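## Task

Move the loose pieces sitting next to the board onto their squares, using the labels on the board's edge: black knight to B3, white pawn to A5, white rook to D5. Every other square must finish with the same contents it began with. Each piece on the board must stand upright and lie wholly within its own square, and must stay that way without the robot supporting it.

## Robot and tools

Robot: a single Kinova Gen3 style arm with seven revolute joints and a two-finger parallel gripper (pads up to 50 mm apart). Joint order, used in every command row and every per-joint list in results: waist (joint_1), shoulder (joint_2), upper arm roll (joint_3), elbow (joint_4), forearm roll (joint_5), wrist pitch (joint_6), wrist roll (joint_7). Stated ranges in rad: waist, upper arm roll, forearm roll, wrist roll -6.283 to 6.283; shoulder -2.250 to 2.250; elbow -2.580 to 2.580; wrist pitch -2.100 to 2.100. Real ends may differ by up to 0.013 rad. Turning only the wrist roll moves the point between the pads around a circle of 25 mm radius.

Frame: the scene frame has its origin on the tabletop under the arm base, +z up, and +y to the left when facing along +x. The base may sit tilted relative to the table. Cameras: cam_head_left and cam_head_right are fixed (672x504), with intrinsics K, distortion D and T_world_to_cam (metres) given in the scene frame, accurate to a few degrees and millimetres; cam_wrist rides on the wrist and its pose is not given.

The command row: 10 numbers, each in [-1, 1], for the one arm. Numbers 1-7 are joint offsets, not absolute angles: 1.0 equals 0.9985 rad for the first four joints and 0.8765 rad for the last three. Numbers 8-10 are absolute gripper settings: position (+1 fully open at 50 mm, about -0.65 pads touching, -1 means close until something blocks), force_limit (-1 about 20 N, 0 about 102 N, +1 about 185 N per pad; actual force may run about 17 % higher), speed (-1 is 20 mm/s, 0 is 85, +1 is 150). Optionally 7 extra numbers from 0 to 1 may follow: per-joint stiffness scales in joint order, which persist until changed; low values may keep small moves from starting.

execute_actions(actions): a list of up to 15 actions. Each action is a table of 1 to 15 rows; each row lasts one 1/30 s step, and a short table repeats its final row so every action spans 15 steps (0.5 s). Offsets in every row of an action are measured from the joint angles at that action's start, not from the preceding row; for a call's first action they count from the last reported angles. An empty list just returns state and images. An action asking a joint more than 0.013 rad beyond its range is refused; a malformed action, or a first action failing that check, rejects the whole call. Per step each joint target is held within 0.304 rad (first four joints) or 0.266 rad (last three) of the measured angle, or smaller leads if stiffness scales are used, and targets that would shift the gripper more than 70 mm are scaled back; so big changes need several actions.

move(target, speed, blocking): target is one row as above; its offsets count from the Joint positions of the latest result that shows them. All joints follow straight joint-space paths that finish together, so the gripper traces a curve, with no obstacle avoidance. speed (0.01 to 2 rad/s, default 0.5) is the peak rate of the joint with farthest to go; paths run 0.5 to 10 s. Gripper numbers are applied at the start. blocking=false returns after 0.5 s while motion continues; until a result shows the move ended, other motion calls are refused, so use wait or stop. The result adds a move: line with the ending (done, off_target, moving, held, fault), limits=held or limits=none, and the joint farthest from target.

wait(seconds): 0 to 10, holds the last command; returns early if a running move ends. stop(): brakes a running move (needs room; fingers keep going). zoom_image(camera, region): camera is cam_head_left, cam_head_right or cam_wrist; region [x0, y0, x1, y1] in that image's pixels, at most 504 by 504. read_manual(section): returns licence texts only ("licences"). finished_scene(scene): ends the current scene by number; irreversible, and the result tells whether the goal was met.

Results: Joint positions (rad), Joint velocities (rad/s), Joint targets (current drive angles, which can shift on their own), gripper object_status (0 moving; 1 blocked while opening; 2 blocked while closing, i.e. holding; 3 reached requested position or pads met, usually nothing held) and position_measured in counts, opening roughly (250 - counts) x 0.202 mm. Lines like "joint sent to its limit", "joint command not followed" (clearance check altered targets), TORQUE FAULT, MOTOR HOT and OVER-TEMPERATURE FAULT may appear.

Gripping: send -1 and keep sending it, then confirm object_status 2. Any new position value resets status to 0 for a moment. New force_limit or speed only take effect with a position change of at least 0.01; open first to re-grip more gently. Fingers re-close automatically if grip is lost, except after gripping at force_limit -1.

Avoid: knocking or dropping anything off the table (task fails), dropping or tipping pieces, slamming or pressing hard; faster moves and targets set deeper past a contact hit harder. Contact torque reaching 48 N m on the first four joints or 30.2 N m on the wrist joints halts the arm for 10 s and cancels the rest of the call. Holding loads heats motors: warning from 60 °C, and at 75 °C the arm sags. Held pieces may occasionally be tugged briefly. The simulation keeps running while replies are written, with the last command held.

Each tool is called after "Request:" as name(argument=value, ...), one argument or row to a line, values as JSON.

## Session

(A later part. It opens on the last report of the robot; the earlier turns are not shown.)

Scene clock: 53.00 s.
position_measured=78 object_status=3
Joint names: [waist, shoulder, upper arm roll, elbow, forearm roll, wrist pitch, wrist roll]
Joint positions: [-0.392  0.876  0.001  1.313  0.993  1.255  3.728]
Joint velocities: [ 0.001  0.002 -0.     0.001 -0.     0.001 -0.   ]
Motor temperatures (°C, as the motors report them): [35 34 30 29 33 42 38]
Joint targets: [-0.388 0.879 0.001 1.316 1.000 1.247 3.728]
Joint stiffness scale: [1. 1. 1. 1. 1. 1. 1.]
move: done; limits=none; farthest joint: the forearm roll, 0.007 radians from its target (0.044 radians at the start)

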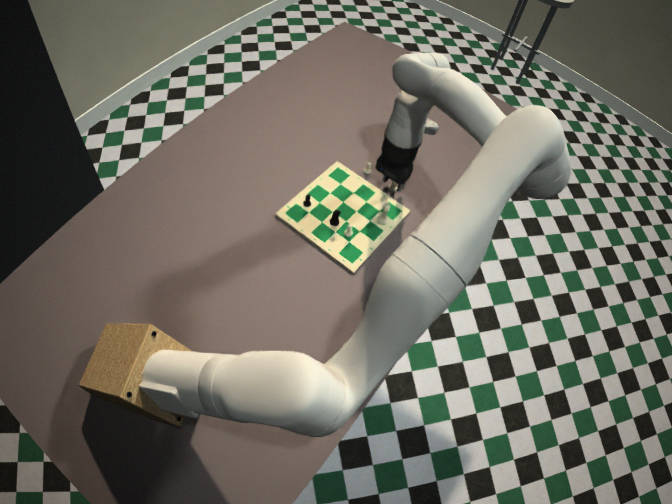

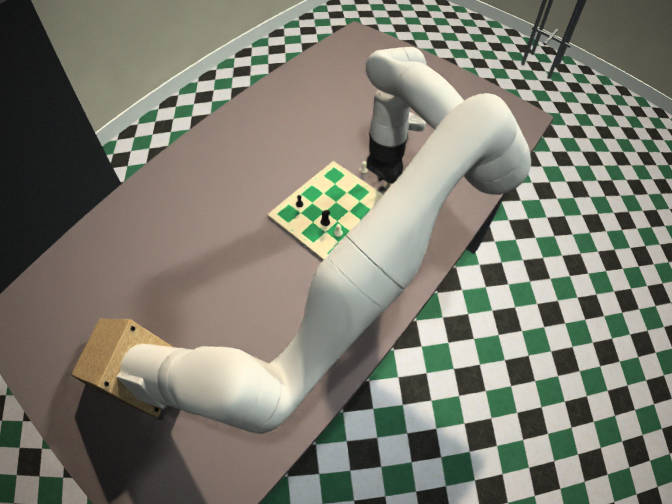

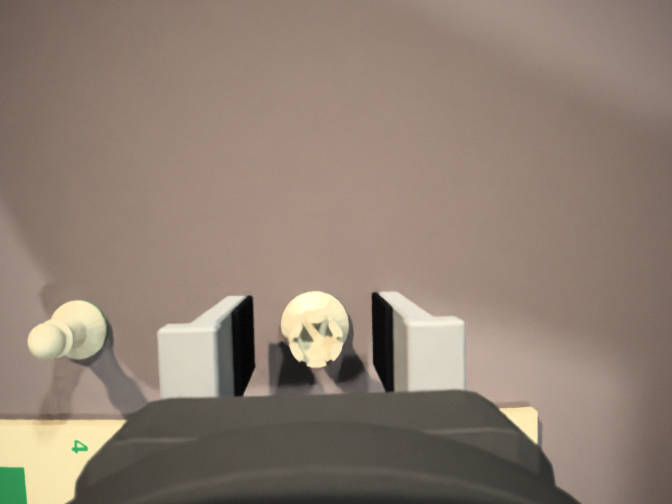

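Request:
execute_actions(
  actions=[
    [[0,0,0,0,0,0,0,-1,-0.4,-0.3]],
  ],
)

Scene clock: 54.47 s.
position_measured=189 object_status=0
Joint names: [waist, shoulder, upper arm roll, elbow, forearm roll, wrist pitch, wrist roll]
Joint positions: [-0.391  0.876  0.001  1.313  0.993  1.255  3.728]
Joint velocities: [ 0.001  0.     0.    -0.     0.     0.001 -0.   ]
Motor temperatures (°C, as the motors report them): [35 34 30 29 33 42 38]
Joint targets: [-0.392 0.876 0.001 1.313 0.993 1.255 3.728]
Joint stiffness scale: [1. 1. 1. 1. 1. 1. 1.]

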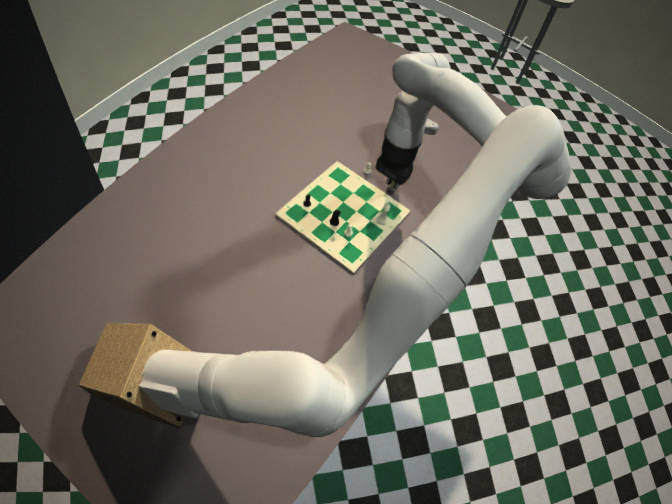

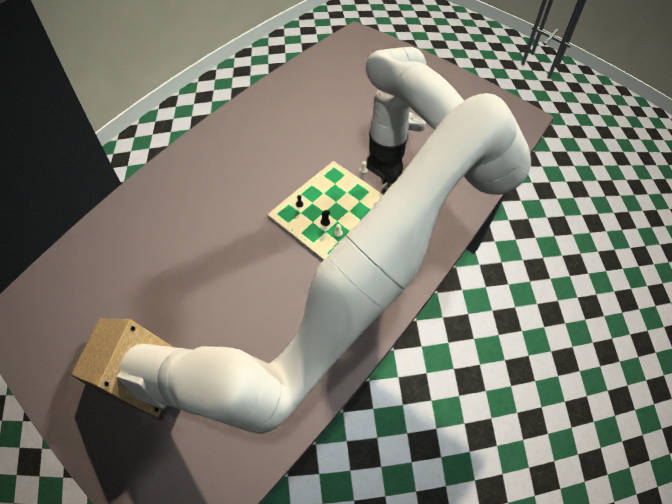

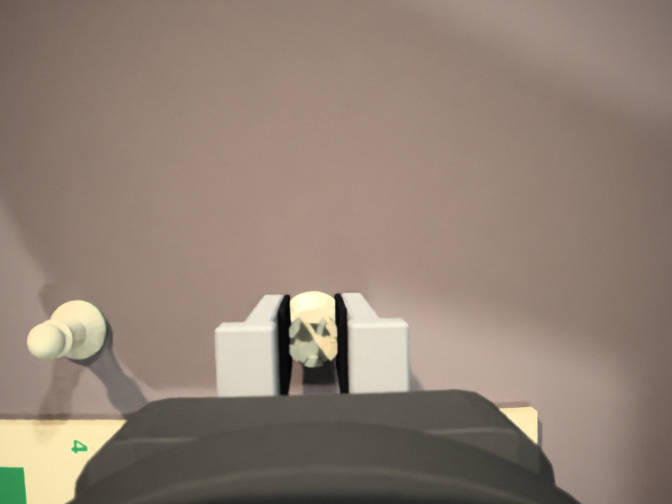

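Request:
move(
  target=[-0.036,-0.0224,0,-0.016,-0.031,0.051,0,-1,-0.4,-0.3],
  speed=0.15,
)

Scene clock: 57.87 s.
position_measured=189 object_status=2
Joint names: [waist, shoulder, upper arm roll, elbow, forearm roll, wrist pitch, wrist roll]
Joint positions: [-0.424  0.856  0.001  1.3    0.973  1.292  3.728]
Joint velocities: [-0.002 -0.001 -0.    -0.    -0.    -0.001  0.   ]
Motor temperatures (°C, as the motors report them): [35 35 30 29 33 42 38]
Joint targets: [-0.427 0.854 0.001 1.297 0.966 1.299 3.728]
Joint stiffness scale: [1. 1. 1. 1. 1. 1. 1.]
move: done; limits=none; farthest joint: the wrist pitch, 0.008 radians from its target (0.045 radians at the start)

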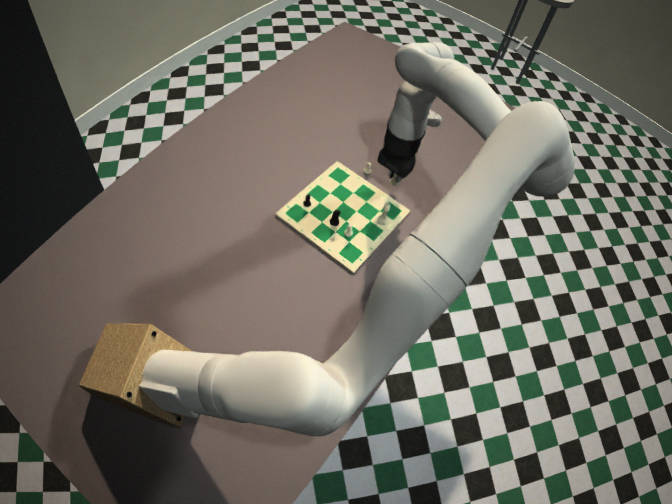

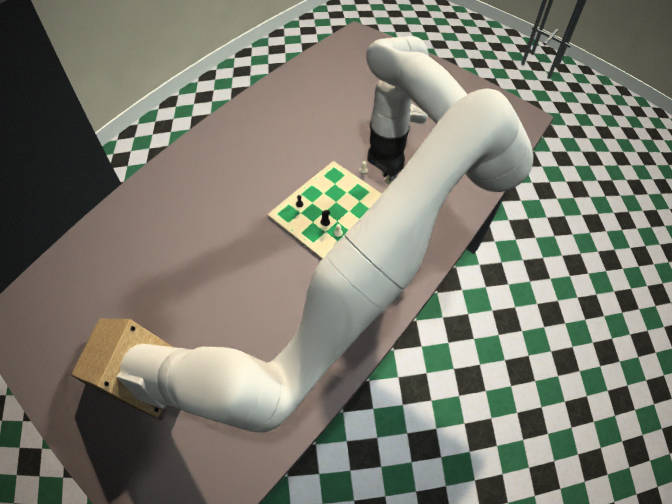

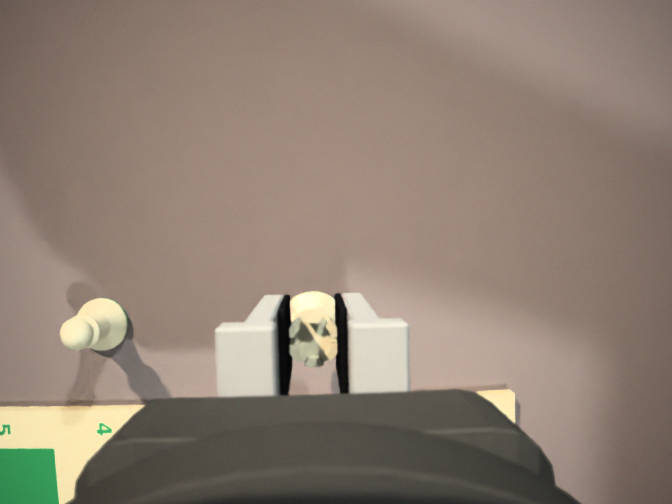

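Request:
move(
  target=[-0.174,0.1447,0,0.1725,-0.0214,-0.0882,-0.3934,-1,-0.4,-0.3],
  speed=0.5,
)

Scene clock: 59.83 s.
position_measured=189 object_status=2
Joint names: [waist, shoulder, upper arm roll, elbow, forearm roll, wrist pitch, wrist roll]
Joint positions: [-0.594  0.998  0.001  1.469  0.96   1.222  3.392]
Joint velocities: [-0.002  0.     0.    -0.001 -0.    -0.001 -0.   ]
Motor temperatures (°C, as the motors report them): [35 35 30 29 33 42 38]
Joint targets: [-0.598 1.001 0.001 1.472 0.954 1.215 3.383]
Joint stiffness scale: [1. 1. 1. 1. 1. 1. 1.]
move: done; limits=none; farthest joint: the wrist roll, 0.009 radians from its target (0.345 radians at the start)

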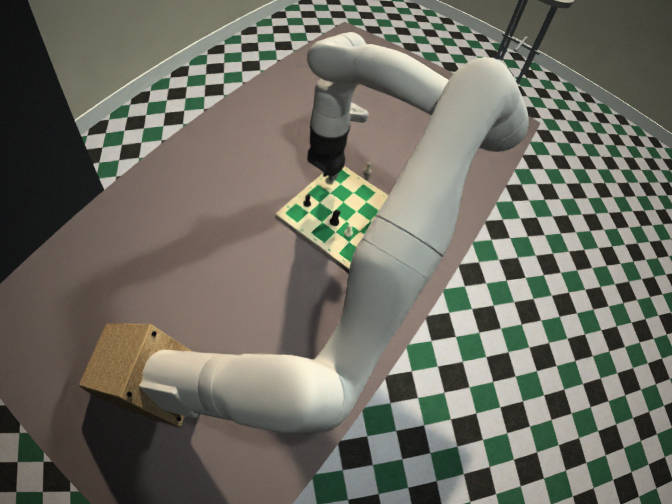

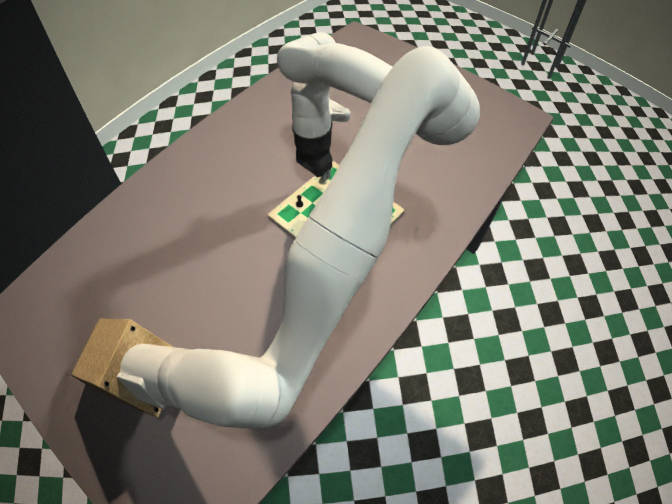

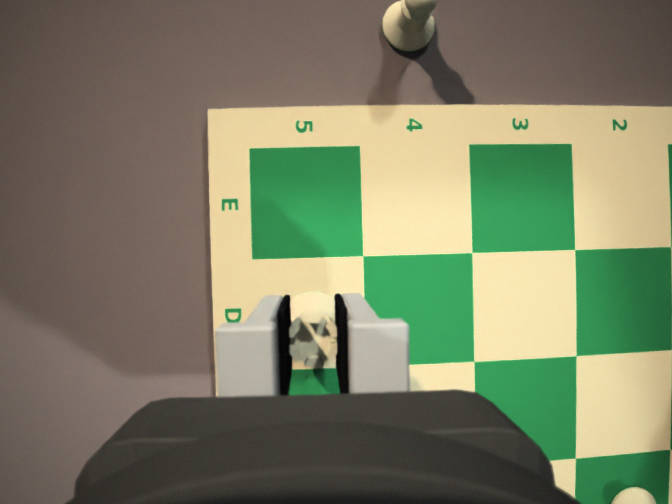

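Request:
move(
  target=[0.0233,0.0188,0,0.005,0.0308,-0.0322,-0.019,-1,-0.4,-0.3],
  speed=0.07,
)

Scene clock: 68.00 s.
position_measured=189 object_status=2
Joint names: [waist, shoulder, upper arm roll, elbow, forearm roll, wrist pitch, wrist roll]
Joint positions: [-0.574  1.015  0.001  1.471  0.98   1.201  3.385]
Joint velocities: [ 0.002  0.001 -0.    -0.     0.     0.001  0.   ]
Motor temperatures (°C, as the motors report them): [35 35 30 29 33 42 38]
Joint targets: [-0.571 1.017 0.001 1.474 0.987 1.193 3.376]
Joint stiffness scale: [1. 1. 1. 1. 1. 1. 1.]
move: done; limits=none; farthest joint: the wrist roll, 0.009 radians from its target (0.017 radians at the start)

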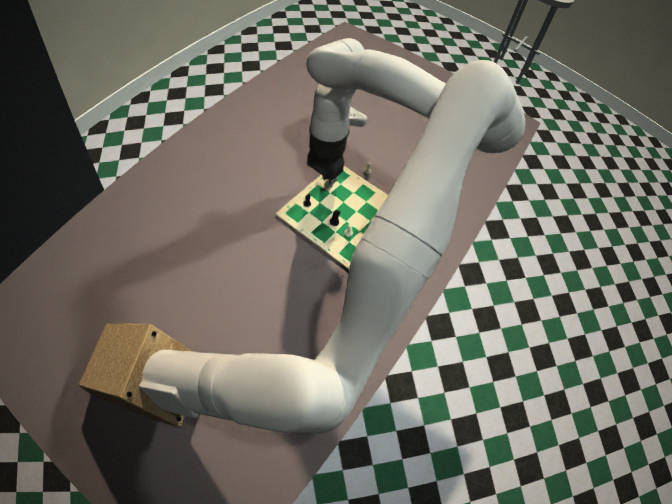

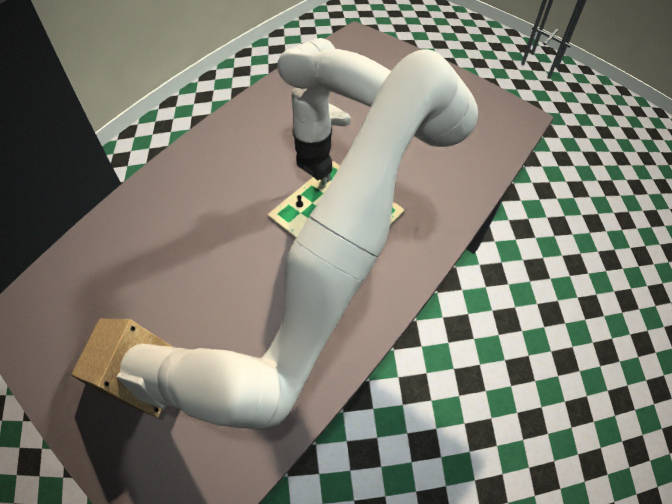

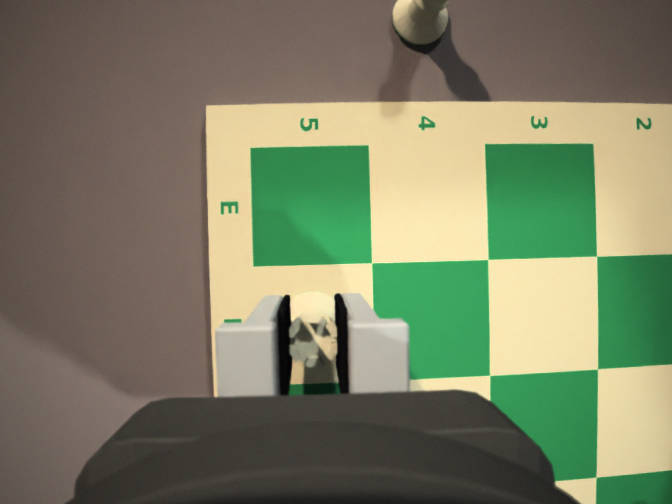

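Request:
execute_actions(
  actions=[
    [[0.0036,0.0024,0,0.0032,0.0087,-0.0097,-0.0105,-1,-0.4,-0.3],[0.0042,0.0028,0,0.0035,0.0094,-0.0104,-0.011,-1,-0.4,-0.3],[0.0048,0.0032,0,0.0037,0.0101,-0.0111,-0.0114,-1,-0.4,-0.3],[0.0054,0.0036,0,0.004,0.0108,-0.0118,-0.0118,-1,-0.4,-0.3],[0.006,0.004,0,0.0042,0.0115,-0.0125,-0.0122,-1,-0.4,-0.3],[0.0066,0.0044,0,0.0045,0.0122,-0.0132,-0.0126,-1,-0.4,-0.3],[0.0072,0.0048,0,0.0047,0.013,-0.014,-0.013,-1,-0.4,-0.3]],
  ],
)

Scene clock: 69.87 s.
position_measured=189 object_status=2
Joint names: [waist, shoulder, upper arm roll, elbow, forearm roll, wrist pitch, wrist roll]
Joint positions: [-0.573  1.015  0.001  1.471  0.984  1.197  3.383]
Joint velocities: [ 0.     0.001  0.    -0.001 -0.    -0.001 -0.   ]
Motor temperatures (°C, as the motors report them): [35 35 30 29 33 42 38]
Joint targets: [-0.567 1.019 0.001 1.475 0.991 1.188 3.373]
Joint stiffness scale: [1. 1. 1. 1. 1. 1. 1.]

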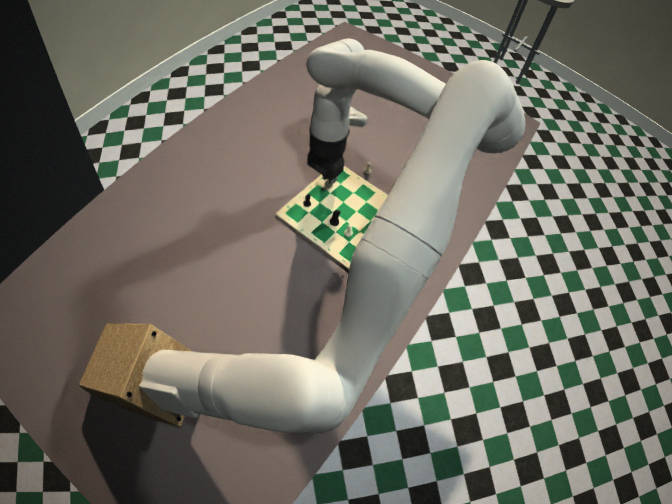

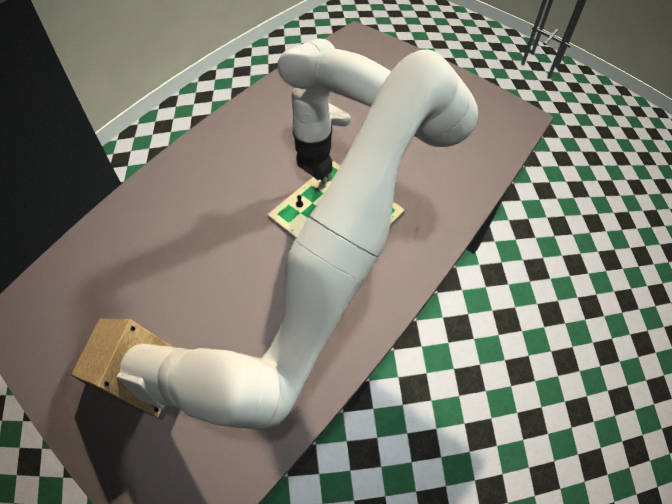

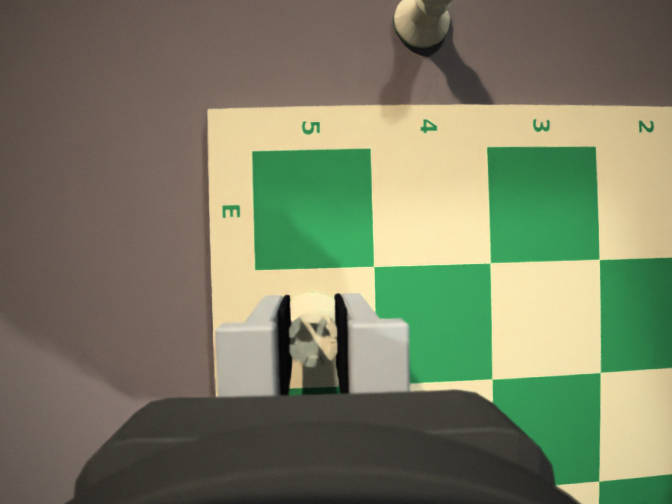

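Request:
execute_actions(
  actions=[
    [[0,0,0,0,0,0,0,0.5,-0.4,0],[0,0,0,0,0,0,0,0.5,-0.4,0],[0,0,0,0,0,0,0,0.5,-0.4,0],[0,0,0,0,0,0,0,0.5,-0.4,0],[0,0,0,0,0,0,0,0.5,-0.4,0],[0,0,0,0,0,0,0,0.5,-0.4,0],[-0.003,-0.003,0,-0.002,-0.004,0.004,0.004,0.5,-0.4,0],[-0.005,-0.0043,0,-0.003,-0.008,0.008,0.008,0.5,-0.4,0],[-0.009,-0.0068,0,-0.004,-0.011,0.011,0.011,0.5,-0.4,0],[-0.014,-0.010,0,-0.006,-0.016,0.016,0.014,0.5,-0.4,0],[-0.020,-0.014,0,-0.008,-0.023,0.022,0.017,0.5,-0.4,0],[-0.026,-0.0175,0,-0.0105,-0.031,0.030,0.021,0.5,-0.4,0],[-0.032,-0.021,0,-0.013,-0.039,0.038,0.025,0.5,-0.4,0],[-0.037,-0.0245,0,-0.0155,-0.047,0.046,0.029,0.5,-0.4,0],[-0.040,-0.0264,0,-0.0173,-0.055,0.053,0.033,0.5,-0.4,0]],
  ],
)

Scene clock: 71.90 s.
position_measured=78 object_status=3
Joint names: [waist, shoulder, upper arm roll, elbow, forearm roll, wrist pitch, wrist roll]
Joint positions: [-0.595  1.001  0.001  1.462  0.954  1.225  3.396]
Joint velocities: [-0.13  -0.082 -0.    -0.065 -0.202  0.188  0.099]
Motor temperatures (°C, as the motors report them): [35 35 30 29 33 42 38]
Joint targets: [-0.613 0.989 0.001 1.454 0.936 1.243 3.411]
Joint stiffness scale: [1. 1. 1. 1. 1. 1. 1.]

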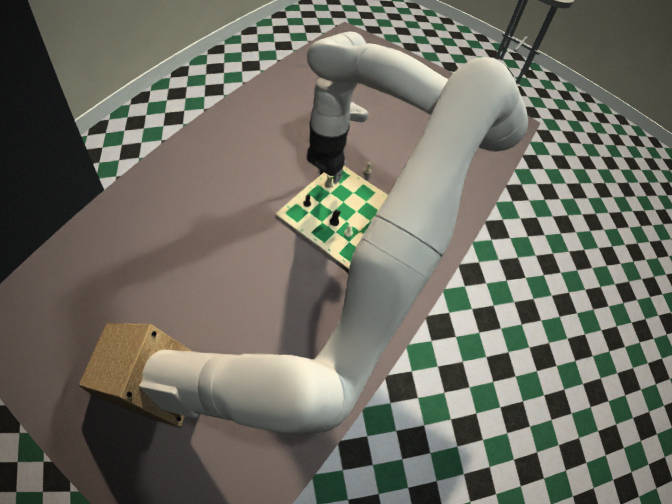

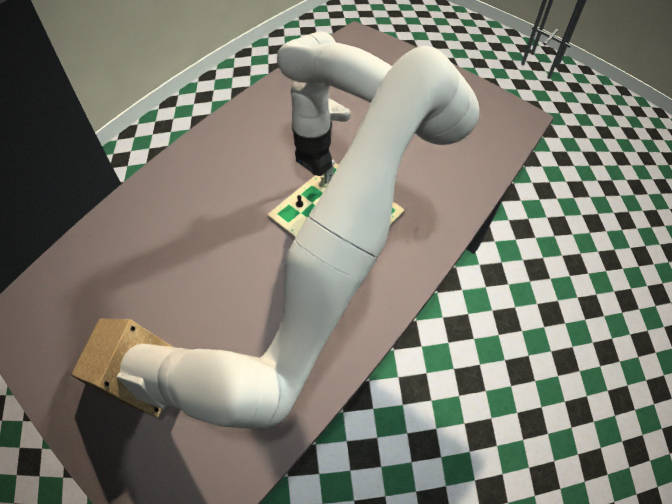

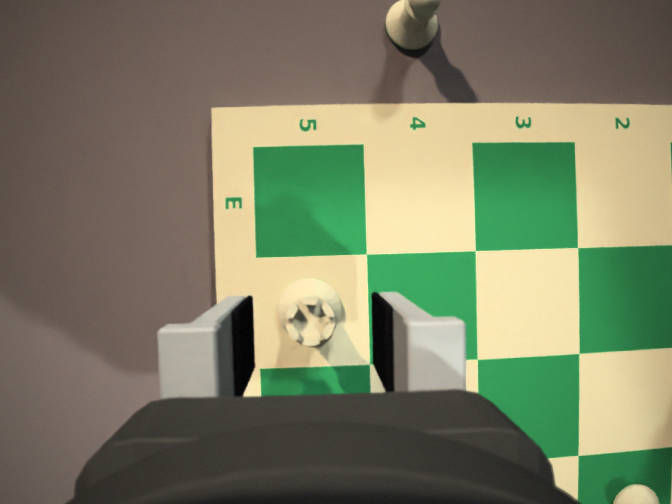

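Request:
move(
  target=[0.1468,0.0283,0,-0.2821,0.0285,0.074,0.3304,0.8,-0.4,0],
  speed=0.35,
)

Scene clock: 76.27 s.
position_measured=32 object_status=3
Joint names: [waist, shoulder, upper arm roll, elbow, forearm roll, wrist pitch, wrist roll]
Joint positions: [-0.452  1.026  0.001  1.184  0.973  1.282  3.676]
Joint velocities: [ 0.003  0.001  0.    -0.     0.    -0.001  0.001]
Motor temperatures (°C, as the motors report them): [35 35 30 29 33 42 38]
Joint targets: [-0.449 1.029 0.001 1.181 0.979 1.290 3.686]
Joint stiffness scale: [1. 1. 1. 1. 1. 1. 1.]
move: done; limits=none; farthest joint: the wrist roll, 0.009 radians from its target (0.283 radians at the start)

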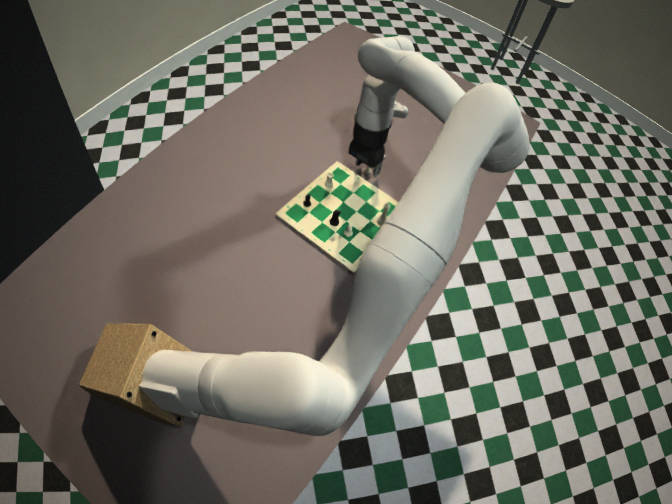

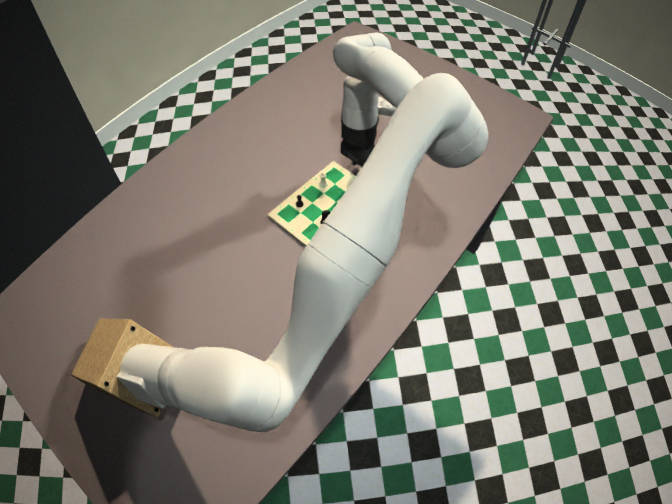

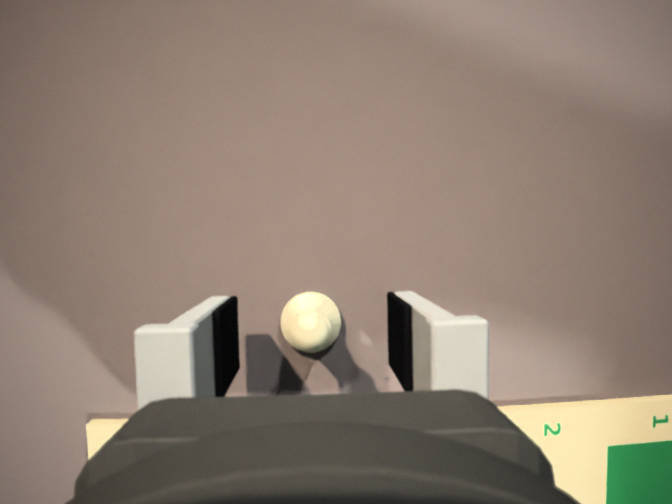

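Well centred.

Request:
execute_actions(
  actions=[
    [[0,0,0,0,0,0,0,-0.1,-0.4,0.5],[0,0,0,0,0,0,0,-0.1,-0.4,0.5],[0,0,0,0,0,0,0,-0.1,-0.4,0.5],[0,0,0,0,0,0,0,-0.1,-0.4,0.5],[0,0,0,0,0,0,0,-0.1,-0.4,0.5],[0,0,0,0,0,0,0,-0.1,-0.4,0.5],[0,0,0,0,0,0,0,-0.1,-0.4,0.5],[0,0,0,0,0,0,0,-1,-0.4,-0.3]],
  ],
)

Scene clock: 77.50 s.
position_measured=209 object_status=0
Joint names: [waist, shoulder, upper arm roll, elbow, forearm roll, wrist pitch, wrist roll]
Joint positions: [-0.452  1.027  0.001  1.184  0.973  1.282  3.676]
Joint velocities: [ 0.    -0.001 -0.    -0.001  0.    -0.001 -0.   ]
Motor temperatures (°C, as the motors report them): [35 35 30 29 33 42 38]
Joint targets: [-0.452 1.026 0.001 1.184 0.973 1.282 3.676]
Joint stiffness scale: [1. 1. 1. 1. 1. 1. 1.]

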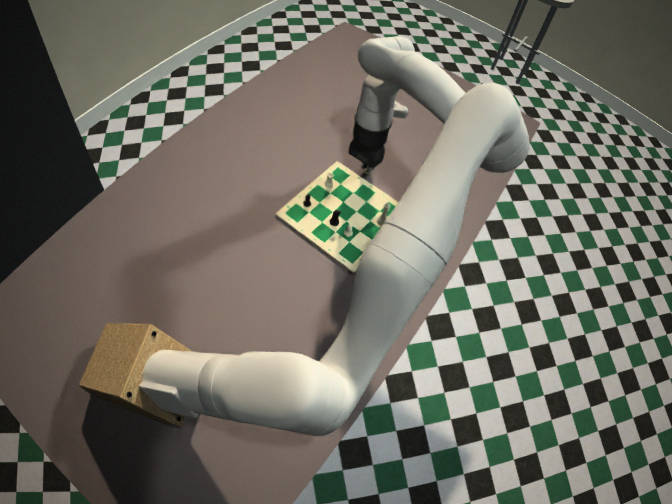

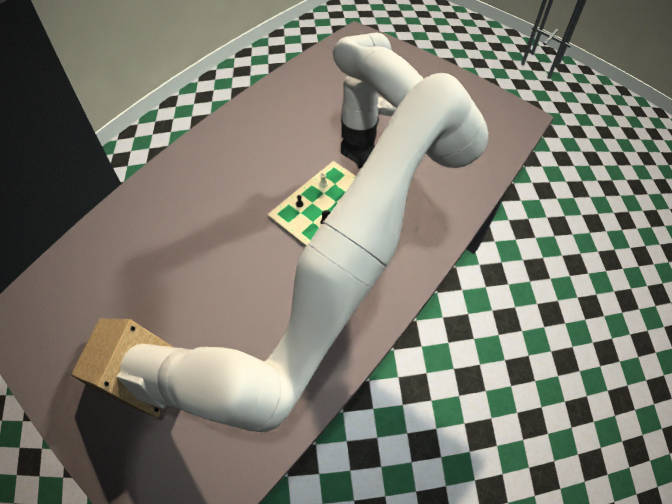

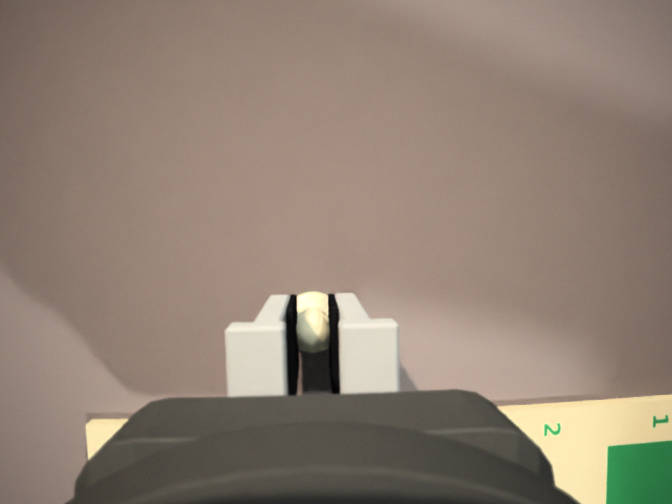

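Request:
move(
  target=[-0.1109,-0.0953,0,0.1285,-0.0605,0.0656,-0.102,-1,-0.4,-0.3],
  speed=0.22,
)

Scene clock: 81.67 s.
position_measured=209 object_status=2
Joint names: [waist, shoulder, upper arm roll, elbow, forearm roll, wrist pitch, wrist roll]
Joint positions: [-0.559  0.934  0.001  1.309  0.926  1.333  3.596]
Joint velocities: [-0.003 -0.002 -0.     0.001 -0.     0.001  0.   ]
Motor temperatures (°C, as the motors report them): [36 35 30 29 33 42 38]
Joint targets: [-0.562 0.931 0.001 1.312 0.920 1.340 3.587]
Joint stiffness scale: [1. 1. 1. 1. 1. 1. 1.]
move: done; limits=none; farthest joint: the wrist roll, 0.010 radians from its target (0.090 radians at the start)

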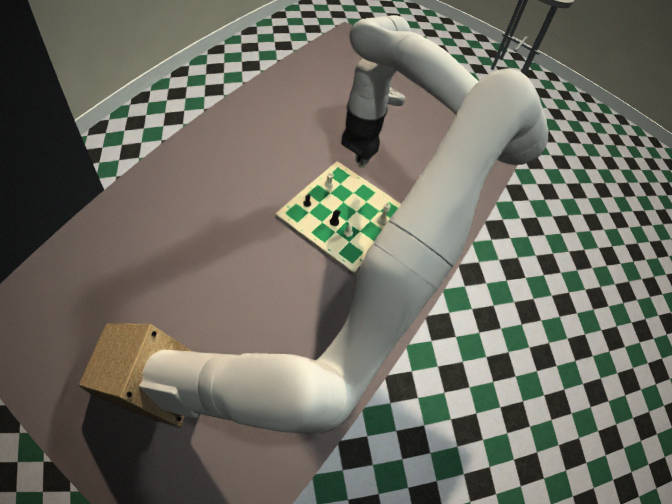

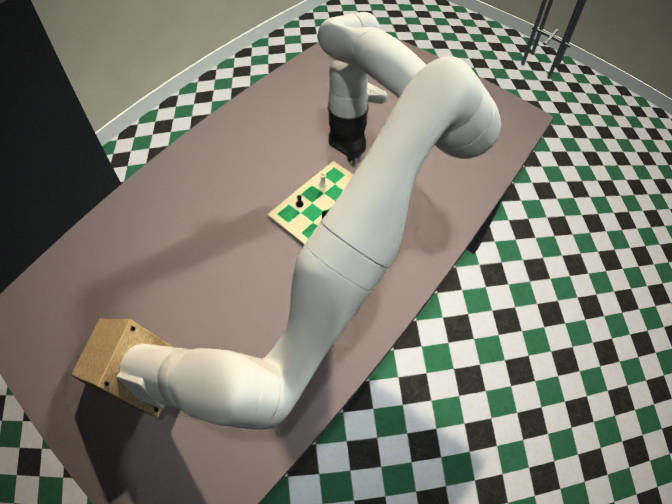

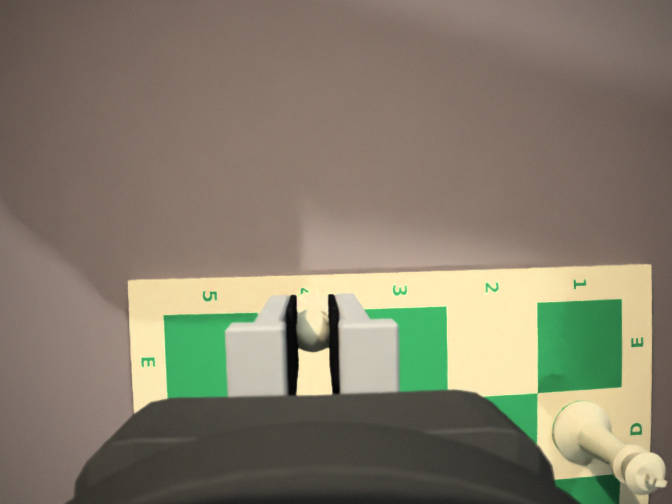

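Request:
move(
  target=[-0.2173,0.0142,0,0.4769,-0.019,-0.2256,-0.5685,-1,-0.4,-0.3],
  speed=0.55,
)

Scene clock: 83.93 s.
position_measured=209 object_status=2
Joint names: [waist, shoulder, upper arm roll, elbow, forearm roll, wrist pitch, wrist roll]
Joint positions: [-0.773  0.946  0.001  1.782  0.915  1.142  3.107]
Joint velocities: [-0.003  0.001 -0.     0.001 -0.     0.001  0.001]
Motor temperatures (°C, as the motors report them): [36 35 30 29 33 42 38]
Joint targets: [-0.776 0.948 0.001 1.785 0.910 1.135 3.098]
Joint stiffness scale: [1. 1. 1. 1. 1. 1. 1.]
move: done; limits=none; farthest joint: the wrist roll, 0.009 radians from its target (0.498 radians at the start)

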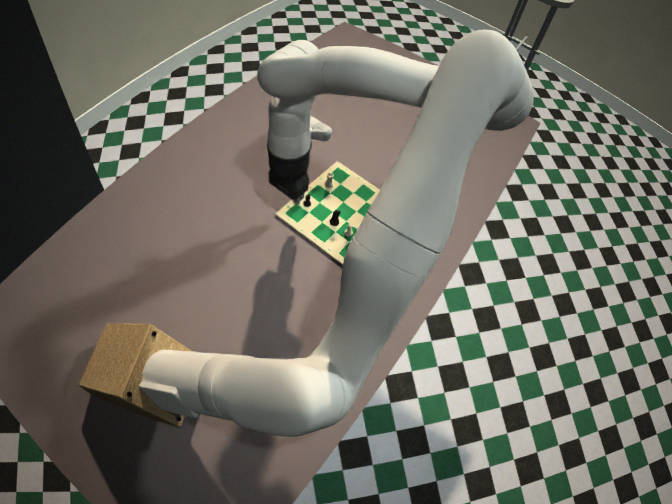

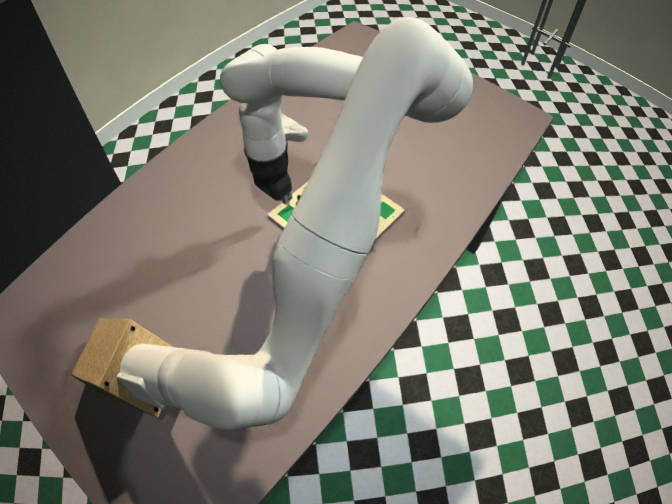

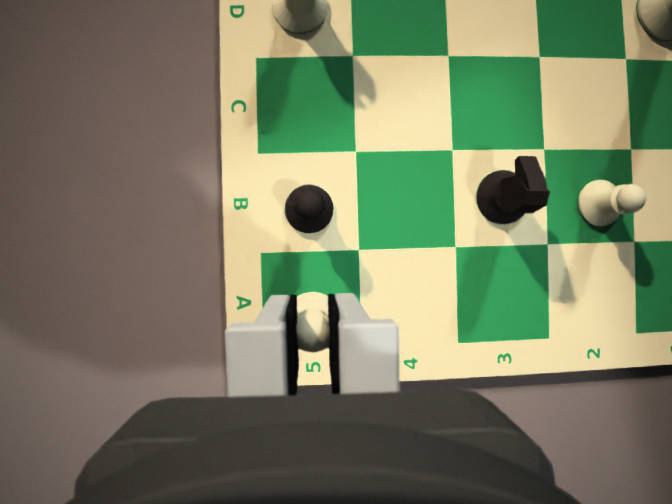

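Request:
move(
  target=[0.0766,0.0543,0,0.0344,0.1181,-0.0872,-0.0788,-1,-0.4,-0.3],
  speed=0.16,
)

Scene clock: 87.63 s.
position_measured=209 object_status=2
Joint names: [waist, shoulder, upper arm roll, elbow, forearm roll, wrist pitch, wrist roll]
Joint positions: [-0.7    0.998  0.001  1.813  1.012  1.073  3.047]
Joint velocities: [ 0.001  0.001  0.     0.    -0.    -0.    -0.   ]
Motor temperatures (°C, as the motors report them): [36 35 30 29 33 42 38]
Joint targets: [-0.696 1.000 0.001 1.816 1.019 1.066 3.038]
Joint stiffness scale: [1. 1. 1. 1. 1. 1. 1.]
move: done; limits=none; farthest joint: the wrist roll, 0.009 radians from its target (0.069 radians at the start)

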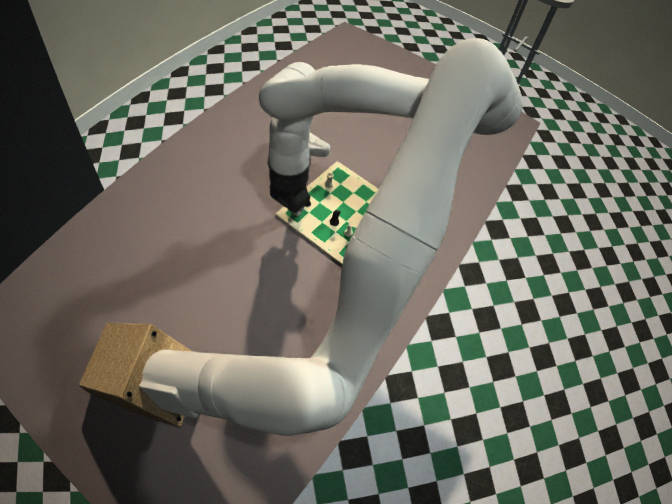

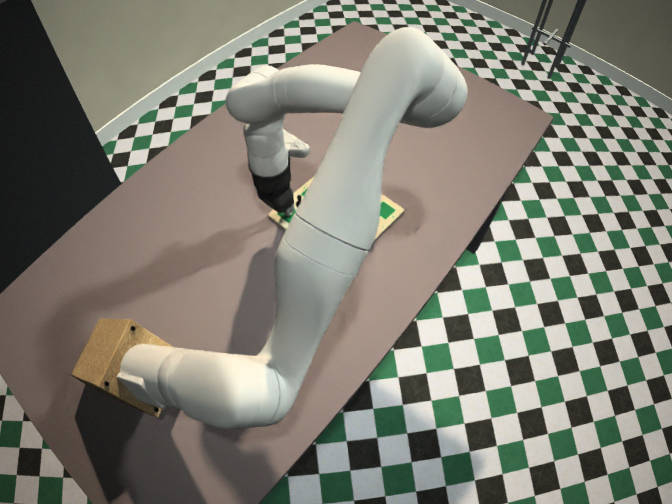

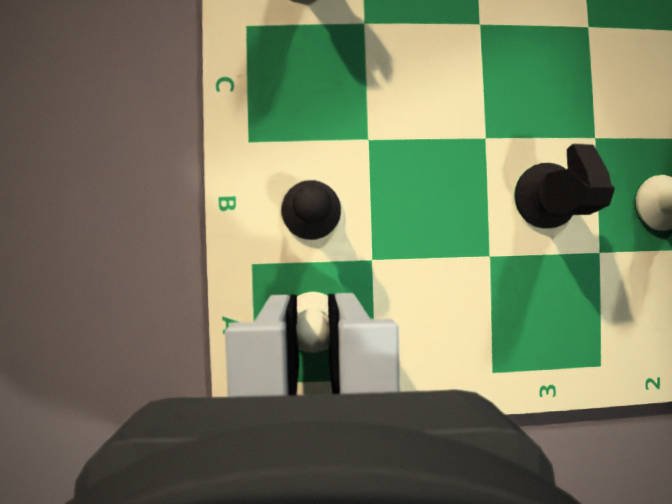

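Request:
execute_actions(
  actions=[
    [[0.0043,0.0029,0,0.0033,0.009,-0.0087,-0.0108,-1,-0.4,-0.3],[0.0049,0.0034,0,0.0035,0.01,-0.0093,-0.0114,-1,-0.4,-0.3],[0.0055,0.0039,0,0.0037,0.011,-0.01,-0.012,-1,-0.4,-0.3],[0.0061,0.0044,0,0.004,0.012,-0.0107,-0.0126,-1,-0.4,-0.3],[0.0067,0.0049,0,0.0042,0.013,-0.0113,-0.013,-1,-0.4,-0.3],[0.0073,0.0053,0,0.0044,0.0137,-0.012,-0.0137,-1,-0.4,-0.3]],
  ],
)

Scene clock: 89.13 s.
position_measured=209 object_status=2
Joint names: [waist, shoulder, upper arm roll, elbow, forearm roll, wrist pitch, wrist roll]
Joint positions: [-0.698  0.999  0.001  1.814  1.016  1.071  3.044]
Joint velocities: [ 0.     0.002 -0.    -0.    -0.    -0.     0.001]
Motor temperatures (°C, as the motors report them): [36 35 30 29 33 42 38]
Joint targets: [-0.692 1.003 0.001 1.817 1.024 1.062 3.035]
Joint stiffness scale: [1. 1. 1. 1. 1. 1. 1.]

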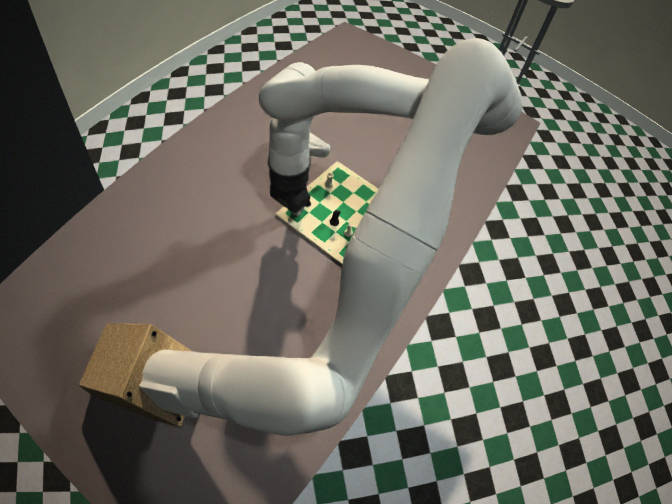

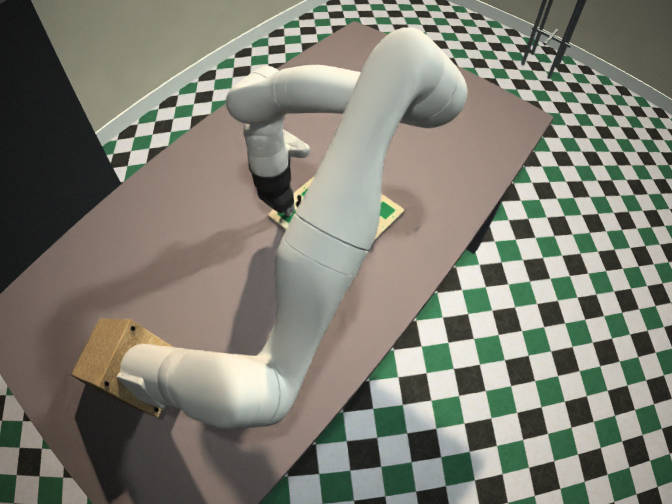

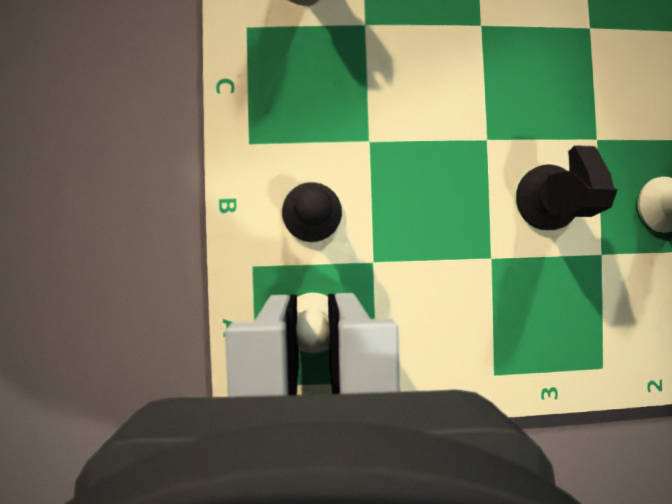

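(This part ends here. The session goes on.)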